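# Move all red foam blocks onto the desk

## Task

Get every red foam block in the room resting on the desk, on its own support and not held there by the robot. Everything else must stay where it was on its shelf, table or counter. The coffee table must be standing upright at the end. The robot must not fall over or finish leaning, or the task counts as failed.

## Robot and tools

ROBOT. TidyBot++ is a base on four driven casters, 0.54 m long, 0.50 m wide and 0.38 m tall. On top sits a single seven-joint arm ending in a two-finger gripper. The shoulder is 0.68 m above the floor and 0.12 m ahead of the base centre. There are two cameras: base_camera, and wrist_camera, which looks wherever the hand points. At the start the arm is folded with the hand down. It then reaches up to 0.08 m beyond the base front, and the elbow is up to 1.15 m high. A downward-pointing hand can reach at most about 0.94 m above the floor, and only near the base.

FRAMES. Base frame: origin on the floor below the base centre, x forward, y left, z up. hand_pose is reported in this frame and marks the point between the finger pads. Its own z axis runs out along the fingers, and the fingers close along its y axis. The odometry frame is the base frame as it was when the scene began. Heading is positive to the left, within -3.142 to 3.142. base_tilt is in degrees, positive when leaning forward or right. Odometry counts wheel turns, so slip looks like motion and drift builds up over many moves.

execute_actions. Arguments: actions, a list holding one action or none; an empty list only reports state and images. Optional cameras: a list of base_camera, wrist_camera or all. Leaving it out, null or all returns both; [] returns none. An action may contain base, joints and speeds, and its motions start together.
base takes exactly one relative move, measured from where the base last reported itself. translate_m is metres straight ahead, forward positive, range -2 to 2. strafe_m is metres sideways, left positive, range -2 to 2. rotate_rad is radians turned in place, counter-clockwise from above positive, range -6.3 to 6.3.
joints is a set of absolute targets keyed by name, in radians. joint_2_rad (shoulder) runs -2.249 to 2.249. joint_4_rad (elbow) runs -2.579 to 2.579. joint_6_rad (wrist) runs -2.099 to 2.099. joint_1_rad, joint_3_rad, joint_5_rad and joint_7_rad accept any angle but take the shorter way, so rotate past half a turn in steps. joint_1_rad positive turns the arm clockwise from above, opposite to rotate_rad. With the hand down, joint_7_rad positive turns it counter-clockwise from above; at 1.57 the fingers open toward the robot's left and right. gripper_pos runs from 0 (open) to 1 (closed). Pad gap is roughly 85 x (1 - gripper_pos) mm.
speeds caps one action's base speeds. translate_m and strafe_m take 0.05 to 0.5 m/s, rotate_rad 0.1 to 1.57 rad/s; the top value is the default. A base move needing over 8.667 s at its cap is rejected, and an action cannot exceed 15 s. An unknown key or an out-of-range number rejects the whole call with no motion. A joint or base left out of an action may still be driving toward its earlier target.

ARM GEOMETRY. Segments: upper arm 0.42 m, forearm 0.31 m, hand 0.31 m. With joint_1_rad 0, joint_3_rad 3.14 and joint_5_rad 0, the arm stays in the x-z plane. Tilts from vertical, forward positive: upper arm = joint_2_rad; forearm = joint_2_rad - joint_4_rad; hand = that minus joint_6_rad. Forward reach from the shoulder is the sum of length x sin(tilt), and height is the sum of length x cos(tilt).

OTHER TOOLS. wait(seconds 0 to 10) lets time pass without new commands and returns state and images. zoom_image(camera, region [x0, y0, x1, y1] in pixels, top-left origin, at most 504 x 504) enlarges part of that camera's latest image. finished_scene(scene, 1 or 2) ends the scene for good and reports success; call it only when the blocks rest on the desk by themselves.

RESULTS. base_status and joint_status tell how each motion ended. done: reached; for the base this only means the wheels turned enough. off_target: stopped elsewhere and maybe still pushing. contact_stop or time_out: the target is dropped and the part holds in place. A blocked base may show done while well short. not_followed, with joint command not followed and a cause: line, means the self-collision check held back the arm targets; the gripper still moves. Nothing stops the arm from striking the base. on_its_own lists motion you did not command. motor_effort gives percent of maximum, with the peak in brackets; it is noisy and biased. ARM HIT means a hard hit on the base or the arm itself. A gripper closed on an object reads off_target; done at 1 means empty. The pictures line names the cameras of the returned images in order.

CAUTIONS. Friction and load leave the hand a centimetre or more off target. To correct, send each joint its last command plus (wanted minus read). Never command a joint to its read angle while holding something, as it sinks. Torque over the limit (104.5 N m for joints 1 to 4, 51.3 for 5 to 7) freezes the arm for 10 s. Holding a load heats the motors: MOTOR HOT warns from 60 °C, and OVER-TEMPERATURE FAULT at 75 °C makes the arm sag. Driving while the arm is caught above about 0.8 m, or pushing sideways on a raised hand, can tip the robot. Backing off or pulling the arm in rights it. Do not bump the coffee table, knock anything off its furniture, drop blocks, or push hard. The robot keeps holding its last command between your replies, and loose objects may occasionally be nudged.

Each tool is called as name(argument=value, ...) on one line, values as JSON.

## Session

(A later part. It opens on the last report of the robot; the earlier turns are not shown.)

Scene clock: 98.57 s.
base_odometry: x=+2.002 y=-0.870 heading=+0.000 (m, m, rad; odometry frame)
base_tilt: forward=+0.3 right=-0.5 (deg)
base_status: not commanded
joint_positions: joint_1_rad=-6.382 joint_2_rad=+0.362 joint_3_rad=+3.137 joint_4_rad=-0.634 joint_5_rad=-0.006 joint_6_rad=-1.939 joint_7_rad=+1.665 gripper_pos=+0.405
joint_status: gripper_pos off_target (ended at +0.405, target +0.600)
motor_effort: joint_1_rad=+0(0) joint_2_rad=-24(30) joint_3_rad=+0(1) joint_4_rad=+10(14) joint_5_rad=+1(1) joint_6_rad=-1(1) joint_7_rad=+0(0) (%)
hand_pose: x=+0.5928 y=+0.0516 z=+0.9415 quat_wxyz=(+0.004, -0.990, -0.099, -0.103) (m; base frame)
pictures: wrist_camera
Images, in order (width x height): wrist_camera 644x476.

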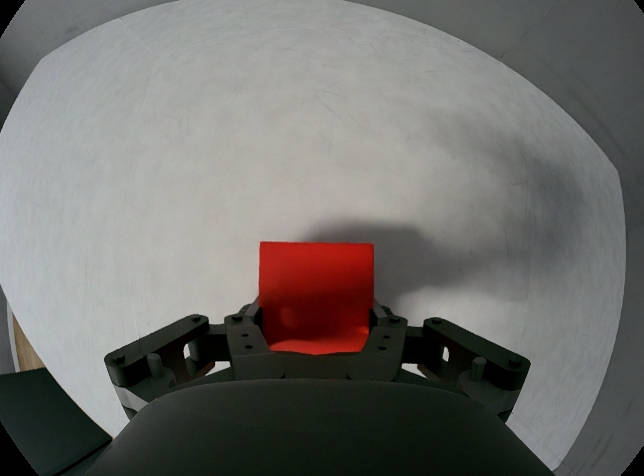

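execute_actions(actions=[{"base": {"strafe_m": 1.47}, "joints": {"joint_1_rad": -0.6, "joint_2_rad": 0.14, "joint_4_rad": -0.75, "joint_6_rad": -1.35, "joint_7_rad": 1.57}}])

Scene clock: 105.03 s.
base_odometry: x=+2.003 y=+0.601 heading=-0.001 (m, m, rad; odometry frame)
base_tilt: forward=+0.3 right=-0.5 (deg)
base_status: done
joint_positions: joint_1_rad=-6.876 joint_2_rad=+0.150 joint_3_rad=+3.142 joint_4_rad=-0.736 joint_5_rad=-0.006 joint_6_rad=-1.372 joint_7_rad=+1.604 gripper_pos=+0.405
joint_status: all done
motor_effort: joint_1_rad=+0(5) joint_2_rad=-24(31) joint_3_rad=+0(3) joint_4_rad=+16(17) joint_5_rad=+1(2) joint_6_rad=+6(6) joint_7_rad=+1(1) (%)
hand_pose: x=+0.5710 y=+0.3080 z=+1.0990 quat_wxyz=(+0.121, -0.860, -0.279, -0.410) (m; base frame)
pictures: base_camera, wrist_camera
Images, in order (width x height): base_camera 644x364, wrist_camera 644x476.

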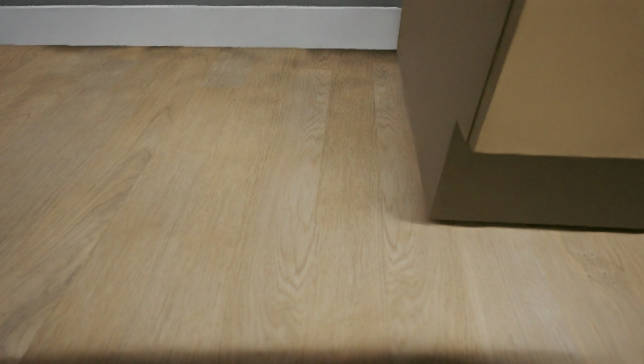

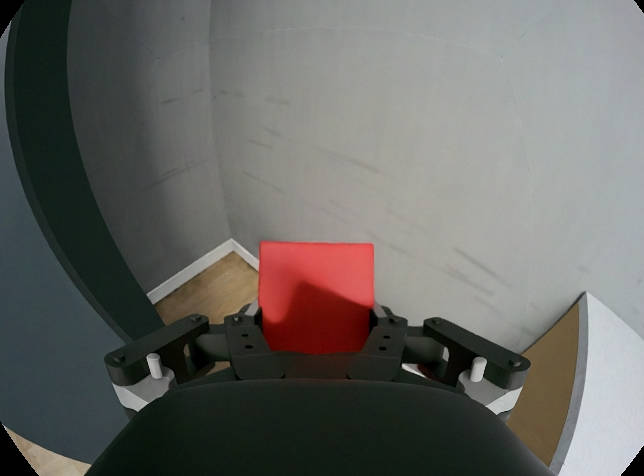

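execute_actions(actions=[{"joints": {"joint_6_rad": -1.9}}], cameras=["wrist_camera"])

Scene clock: 106.60 s.
base_odometry: x=+2.003 y=+0.601 heading=-0.001 (m, m, rad; odometry frame)
base_tilt: forward=+0.3 right=-0.5 (deg)
base_status: not commanded
joint_positions: joint_1_rad=-6.876 joint_2_rad=+0.150 joint_3_rad=+3.142 joint_4_rad=-0.740 joint_5_rad=-0.006 joint_6_rad=-1.901 joint_7_rad=+1.604 gripper_pos=+0.405
joint_status: all done
motor_effort: joint_1_rad=+0(0) joint_2_rad=-21(24) joint_3_rad=+0(0) joint_4_rad=+14(17) joint_5_rad=+1(0) joint_6_rad=+2(6) joint_7_rad=+0(0) (%)
hand_pose: x=+0.4608 y=+0.2337 z=+1.0035 quat_wxyz=(+0.051, -0.936, -0.304, -0.167) (m; base frame)
pictures: wrist_camera
Images, in order (width x height): wrist_camera 644x476.

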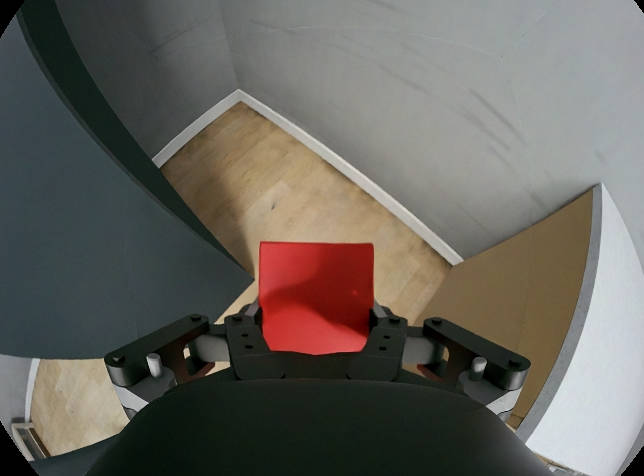

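execute_actions(actions=[{"base": {"translate_m": -0.39}, "joints": {"joint_1_rad": -1.7, "joint_2_rad": -0.1}}])

Scene clock: 110.00 s.
base_odometry: x=+1.613 y=+0.601 heading=-0.001 (m, m, rad; odometry frame)
base_tilt: forward=+0.2 right=-0.5 (deg)
base_status: done
joint_positions: joint_1_rad=-7.969 joint_2_rad=-0.078 joint_3_rad=+3.139 joint_4_rad=-0.740 joint_5_rad=-0.007 joint_6_rad=-1.901 joint_7_rad=+1.604 gripper_pos=+0.405
joint_status: all done
motor_effort: joint_1_rad=+0(2) joint_2_rad=-10(26) joint_3_rad=+0(2) joint_4_rad=+12(16) joint_5_rad=+1(2) joint_6_rad=+5(4) joint_7_rad=+0(0) (%)
hand_pose: x=+0.0770 y=+0.3280 z=+1.0886 quat_wxyz=(+0.212, -0.623, -0.728, -0.191) (m; base frame)
pictures: base_camera, wrist_camera
Images, in order (width x height): base_camera 644x364, wrist_camera 644x476.

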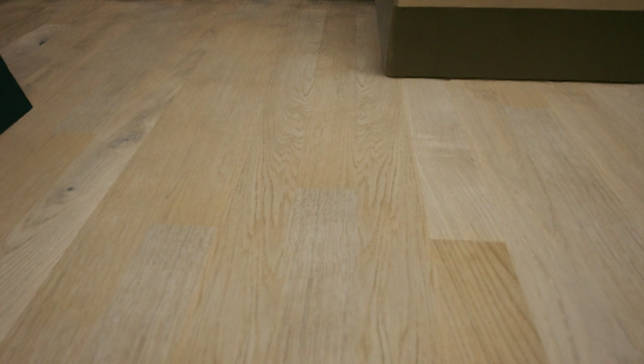

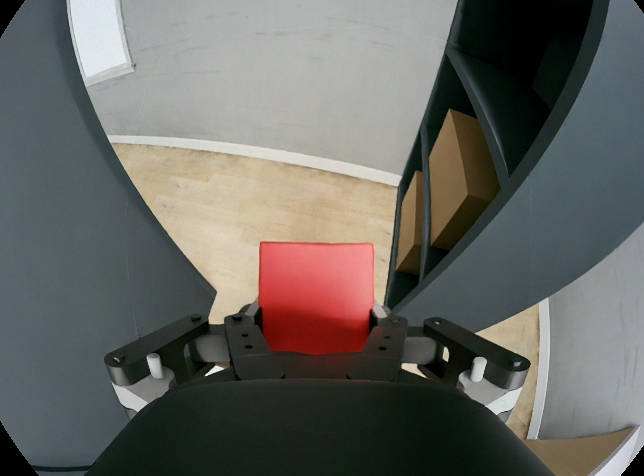

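execute_actions(actions=[{"base": {"strafe_m": 1.06}, "joints": {"joint_1_rad": -3.14}}])

Scene clock: 113.77 s.
base_odometry: x=+1.614 y=+1.661 heading=-0.001 (m, m, rad; odometry frame)
base_tilt: forward=+0.2 right=-0.5 (deg)
base_status: done
joint_positions: joint_1_rad=-9.408 joint_2_rad=-0.095 joint_3_rad=+3.139 joint_4_rad=-0.740 joint_5_rad=-0.007 joint_6_rad=-1.901 joint_7_rad=+1.604 gripper_pos=+0.405
joint_status: all done
motor_effort: joint_1_rad=+0(1) joint_2_rad=-10(13) joint_3_rad=+0(0) joint_4_rad=+12(13) joint_5_rad=+1(0) joint_6_rad=+4(5) joint_7_rad=+0(0) (%)
hand_pose: x=-0.2050 y=+0.0012 z=+1.0940 quat_wxyz=(+0.293, +0.011, -0.956, -0.004) (m; base frame)
pictures: base_camera, wrist_camera
Images, in order (width x height): base_camera 644x364, wrist_camera 644x476.

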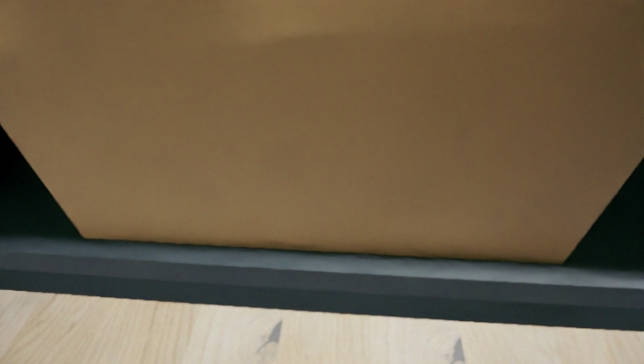

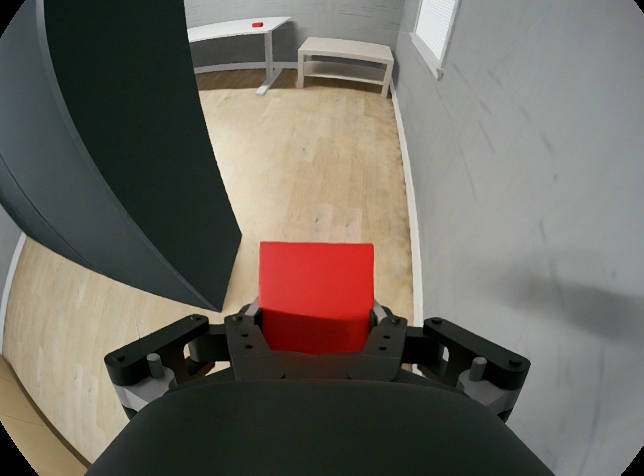

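execute_actions(actions=[{"base": {"translate_m": -2.0}, "joints": {"joint_2_rad": 0.59, "joint_4_rad": -0.635, "joint_6_rad": -1.55}}])

Scene clock: 121.50 s.
base_odometry: x=-0.387 y=+1.663 heading=-0.001 (m, m, rad; odometry frame)
base_tilt: forward=+0.2 right=-0.4 (deg)
base_status: done
joint_positions: joint_1_rad=-9.409 joint_2_rad=+0.598 joint_3_rad=+3.139 joint_4_rad=-0.652 joint_5_rad=-0.007 joint_6_rad=-1.570 joint_7_rad=+1.604 gripper_pos=+0.405
joint_status: all done
motor_effort: joint_1_rad=+0(0) joint_2_rad=-40(45) joint_3_rad=+0(1) joint_4_rad=+17(17) joint_5_rad=+1(1) joint_6_rad=+2(5) joint_7_rad=+1(0) (%)
hand_pose: x=-0.5147 y=+0.0058 z=+0.8334 quat_wxyz=(+0.160, +0.010, -0.987, +0.000) (m; base frame)
pictures: base_camera, wrist_camera
Images, in order (width x height): base_camera 644x364, wrist_camera 644x476.

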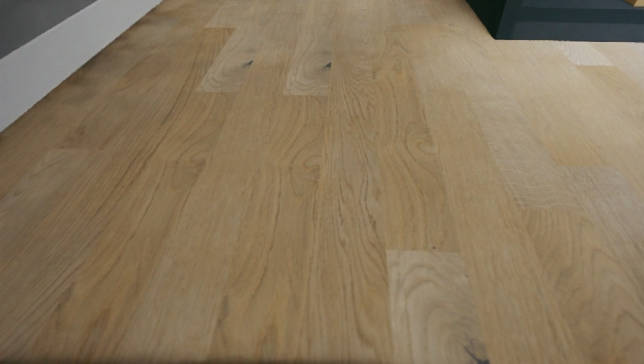

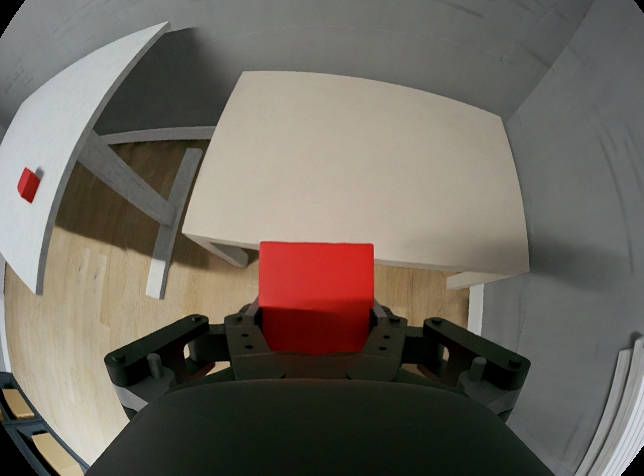

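execute_actions(actions=[{"base": {"strafe_m": -1.45}}])

Scene clock: 126.17 s.
base_odometry: x=-0.388 y=+0.213 heading=-0.001 (m, m, rad; odometry frame)
base_tilt: forward=+0.2 right=-0.5 (deg)
base_status: done
joint_positions: joint_1_rad=-9.423 joint_2_rad=+0.598 joint_3_rad=+3.139 joint_4_rad=-0.652 joint_5_rad=-0.007 joint_6_rad=-1.569 joint_7_rad=+1.604 gripper_pos=+0.405
joint_status: not commanded
motor_effort: joint_1_rad=+0(4) joint_2_rad=-40(40) joint_3_rad=-1(2) joint_4_rad=+17(17) joint_5_rad=+1(0) joint_6_rad=+2(2) joint_7_rad=+0(1) (%)
hand_pose: x=-0.5148 y=-0.0031 z=+0.8335 quat_wxyz=(+0.161, +0.017, -0.987, +0.001) (m; base frame)
pictures: base_camera, wrist_camera
Images, in order (width x height): base_camera 644x364, wrist_camera 644x476.

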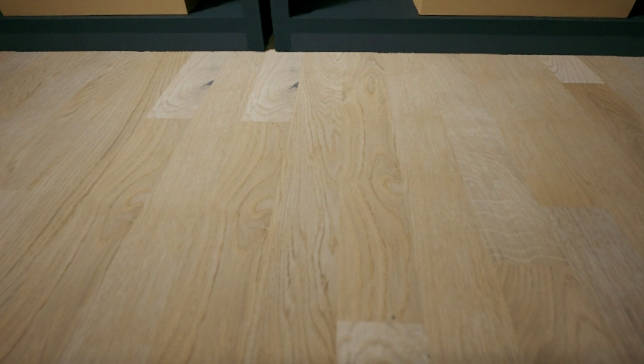

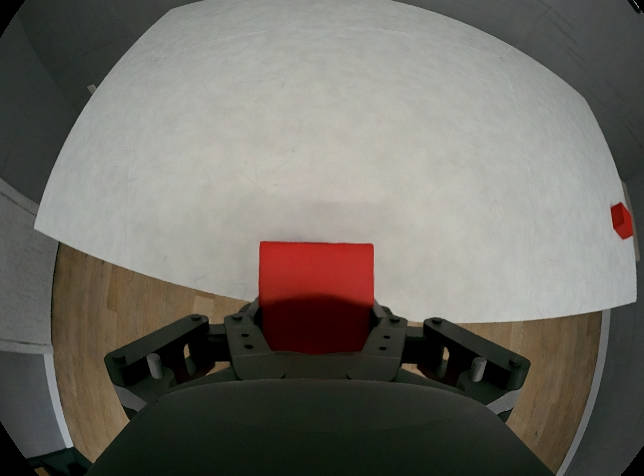

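execute_actions(actions=[{"base": {"translate_m": -0.24}, "joints": {"joint_2_rad": 0.703}}], cameras=["wrist_camera"])

Scene clock: 130.97 s.
base_odometry: x=-0.628 y=+0.213 heading=+0.000 (m, m, rad; odometry frame)
base_tilt: forward=+0.2 right=-0.5 (deg)
base_status: done
joint_positions: joint_1_rad=-9.423 joint_2_rad=+0.705 joint_3_rad=+3.139 joint_4_rad=-0.647 joint_5_rad=-0.007 joint_6_rad=-1.568 joint_7_rad=+1.604 gripper_pos=+0.405
joint_status: all done
motor_effort: joint_1_rad=+0(1) joint_2_rad=-43(48) joint_3_rad=-1(1) joint_4_rad=+16(18) joint_5_rad=+1(0) joint_6_rad=+1(2) joint_7_rad=+0(0) (%)
hand_pose: x=-0.5288 y=-0.0031 z=+0.7669 quat_wxyz=(+0.110, +0.017, -0.994, +0.002) (m; base frame)
pictures: wrist_camera
Images, in order (width x height): wrist_camera 644x476.

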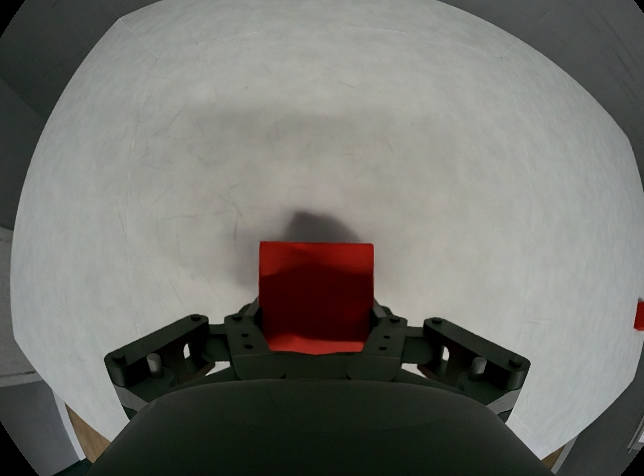

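execute_actions(actions=[{"joints": {"joint_2_rad": 0.737}}], cameras=[])

execute_actions(actions=[{"joints": {"gripper_pos": 0.0}}], cameras=["wrist_camera"])

Scene clock: 132.83 s.
base_odometry: x=-0.628 y=+0.213 heading=+0.000 (m, m, rad; odometry frame)
base_tilt: forward=+0.2 right=-0.5 (deg)
base_status: not commanded
joint_positions: joint_1_rad=-9.423 joint_2_rad=+0.725 joint_3_rad=+3.139 joint_4_rad=-0.647 joint_5_rad=-0.007 joint_6_rad=-1.568 joint_7_rad=+1.604 gripper_pos=+0.405
joint_status: all done
motor_effort: joint_1_rad=+0(0) joint_2_rad=-44(45) joint_3_rad=-1(1) joint_4_rad=+17(16) joint_5_rad=+1(1) joint_6_rad=+1(1) joint_7_rad=+0(0) (%)
hand_pose: x=-0.5304 y=-0.0031 z=+0.7538 quat_wxyz=(+0.100, +0.017, -0.995, +0.002) (m; base frame)
pictures: none
No camera images: the call's "cameras" was empty. Leave "cameras" out to get every camera's image.

Scene clock: 133.70 s.
base_odometry: x=-0.628 y=+0.213 heading=+0.000 (m, m, rad; odometry frame)
base_tilt: forward=+0.2 right=-0.5 (deg)
base_status: not commanded
joint_positions: joint_1_rad=-9.423 joint_2_rad=+0.725 joint_3_rad=+3.139 joint_4_rad=-0.647 joint_5_rad=-0.007 joint_6_rad=-1.568 joint_7_rad=+1.604 gripper_pos=+0.000
joint_status: all done
motor_effort: joint_1_rad=+0(0) joint_2_rad=-43(45) joint_3_rad=+0(0) joint_4_rad=+16(16) joint_5_rad=+1(0) joint_6_rad=+1(0) joint_7_rad=+0(0) (%)
hand_pose: x=-0.5304 y=-0.0031 z=+0.7538 quat_wxyz=(+0.100, +0.017, -0.995, +0.002) (m; base frame)
pictures: wrist_camera
Images, in order (width x height): wrist_camera 644x476.

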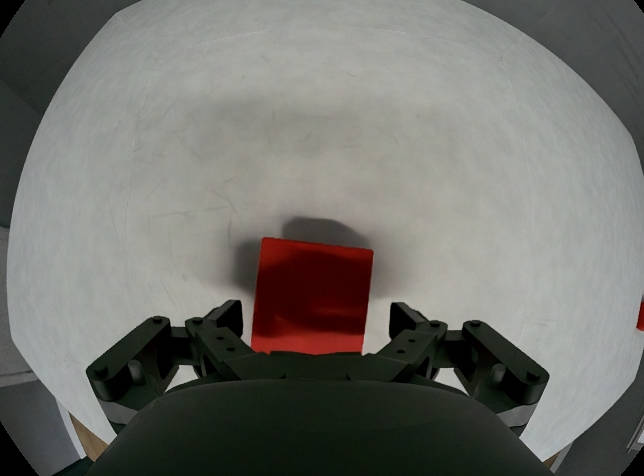

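execute_actions(actions=[{"joints": {"joint_2_rad": 0.58}}], cameras=["wrist_camera"])

execute_actions(actions=[{"joints": {"joint_1_rad": 2.14, "joint_2_rad": 0.0, "joint_3_rad": 2.14, "joint_4_rad": 0.0, "joint_5_rad": -0.94, "joint_6_rad": -1.95}}], cameras=["wrist_camera"])

Scene clock: 136.87 s.
base_odometry: x=-0.628 y=+0.213 heading=+0.000 (m, m, rad; odometry frame)
base_tilt: forward=+0.2 right=-0.5 (deg)
base_status: not commanded
joint_positions: joint_1_rad=-9.423 joint_2_rad=+0.576 joint_3_rad=+3.139 joint_4_rad=-0.642 joint_5_rad=-0.007 joint_6_rad=-1.568 joint_7_rad=+1.604 gripper_pos=+0.000
joint_status: all done
motor_effort: joint_1_rad=+0(0) joint_2_rad=-39(47) joint_3_rad=+0(0) joint_4_rad=+16(18) joint_5_rad=+1(0) joint_6_rad=+2(2) joint_7_rad=+0(0) (%)
hand_pose: x=-0.5135 y=-0.0031 z=+0.8517 quat_wxyz=(+0.177, +0.017, -0.984, +0.001) (m; base frame)
pictures: wrist_camera
Images, in order (width x height): wrist_camera 644x476.

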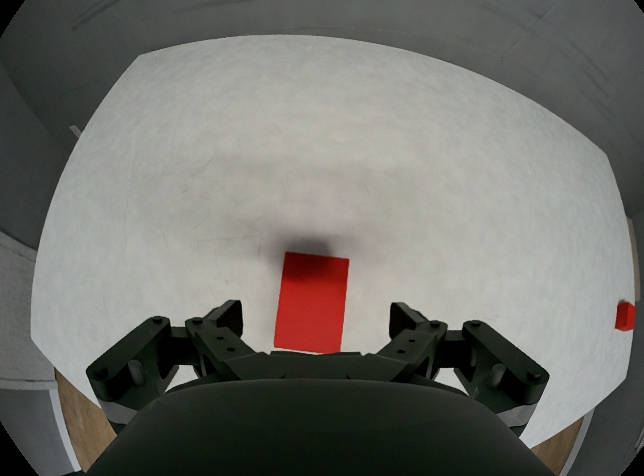

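Scene clock: 139.17 s.
base_odometry: x=-0.628 y=+0.213 heading=-0.001 (m, m, rad; odometry frame)
base_tilt: forward=+0.2 right=-0.4 (deg)
base_status: not commanded
joint_positions: joint_1_rad=-10.413 joint_2_rad=-0.005 joint_3_rad=+2.148 joint_4_rad=-0.011 joint_5_rad=-0.924 joint_6_rad=-1.927 joint_7_rad=+1.604 gripper_pos=+0.000
joint_status: all done
motor_effort: joint_1_rad=+0(4) joint_2_rad=+3(43) joint_3_rad=+0(2) joint_4_rad=+2(18) joint_5_rad=+0(3) joint_6_rad=+7(6) joint_7_rad=+0(1) (%)
hand_pose: x=+0.4074 y=-0.0556 z=+1.3059 quat_wxyz=(+0.075, +0.819, -0.085, +0.562) (m; base frame)
pictures: wrist_camera
Images, in order (width x height): wrist_camera 644x476.

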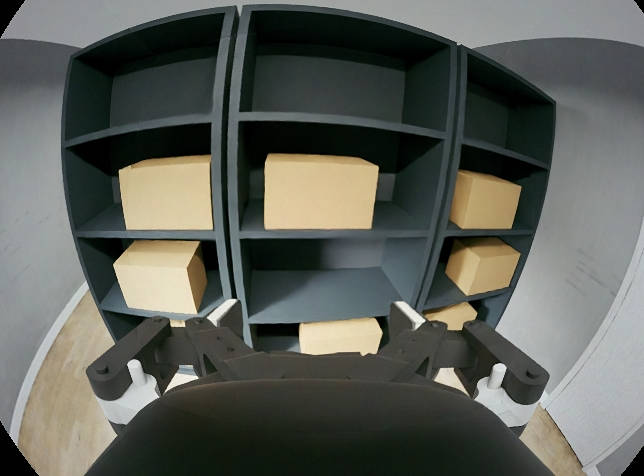

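zoom_image(camera="wrist_camera", region=[400, 40, 600, 350])

execute_actions(actions=[{"joints": {"joint_2_rad": -0.3, "joint_4_rad": -0.36, "joint_6_rad": -2.09}}], cameras=["wrist_camera"])

Region (400, 40, 600, 350) of wrist_camera's 644x476 image, scaled by 1.626; it fills the left 325 columns of this view, and the rest is white.

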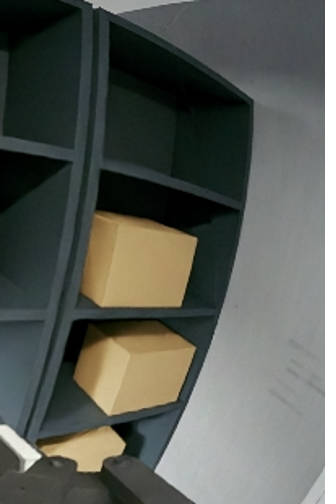

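Scene clock: 141.53 s.
base_odometry: x=-0.628 y=+0.213 heading=-0.001 (m, m, rad; odometry frame)
base_tilt: forward=+0.3 right=-0.5 (deg)
base_status: not commanded
joint_positions: joint_1_rad=-10.413 joint_2_rad=-0.303 joint_3_rad=+2.147 joint_4_rad=-0.343 joint_5_rad=-0.924 joint_6_rad=-2.067 joint_7_rad=+1.604 gripper_pos=+0.000
joint_status: all done
motor_effort: joint_1_rad=+0(0) joint_2_rad=+15(20) joint_3_rad=+2(3) joint_4_rad=+5(4) joint_5_rad=+1(1) joint_6_rad=+5(7) joint_7_rad=+0(0) (%)
hand_pose: x=+0.4893 y=+0.0329 z=+1.1564 quat_wxyz=(+0.065, +0.921, -0.109, +0.369) (m; base frame)
pictures: wrist_camera
Images, in order (width x height): wrist_camera 644x476.

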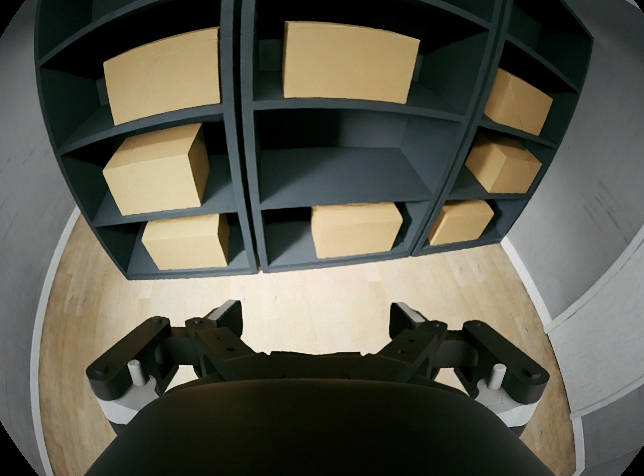

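zoom_image(camera="wrist_camera", region=[390, 40, 600, 280])

zoom_image(camera="wrist_camera", region=[40, 100, 330, 290])

Region (390, 40, 600, 280) of wrist_camera's 644x476 image, scaled by 2.100; it fills the left 441 columns of this view, and the rest is white.

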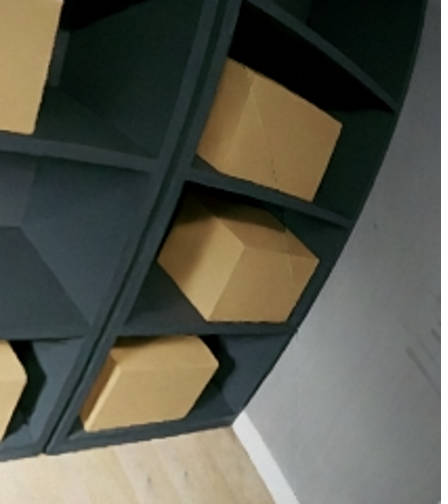

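Region (40, 100, 330, 290) of wrist_camera's 644x476 image, scaled by 1.738; it fills the top 330 rows of this view, and the rest is white.

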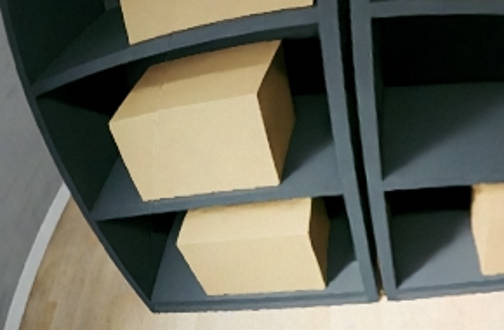

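finished_scene(scene=2)

The scene is finished: the task was done.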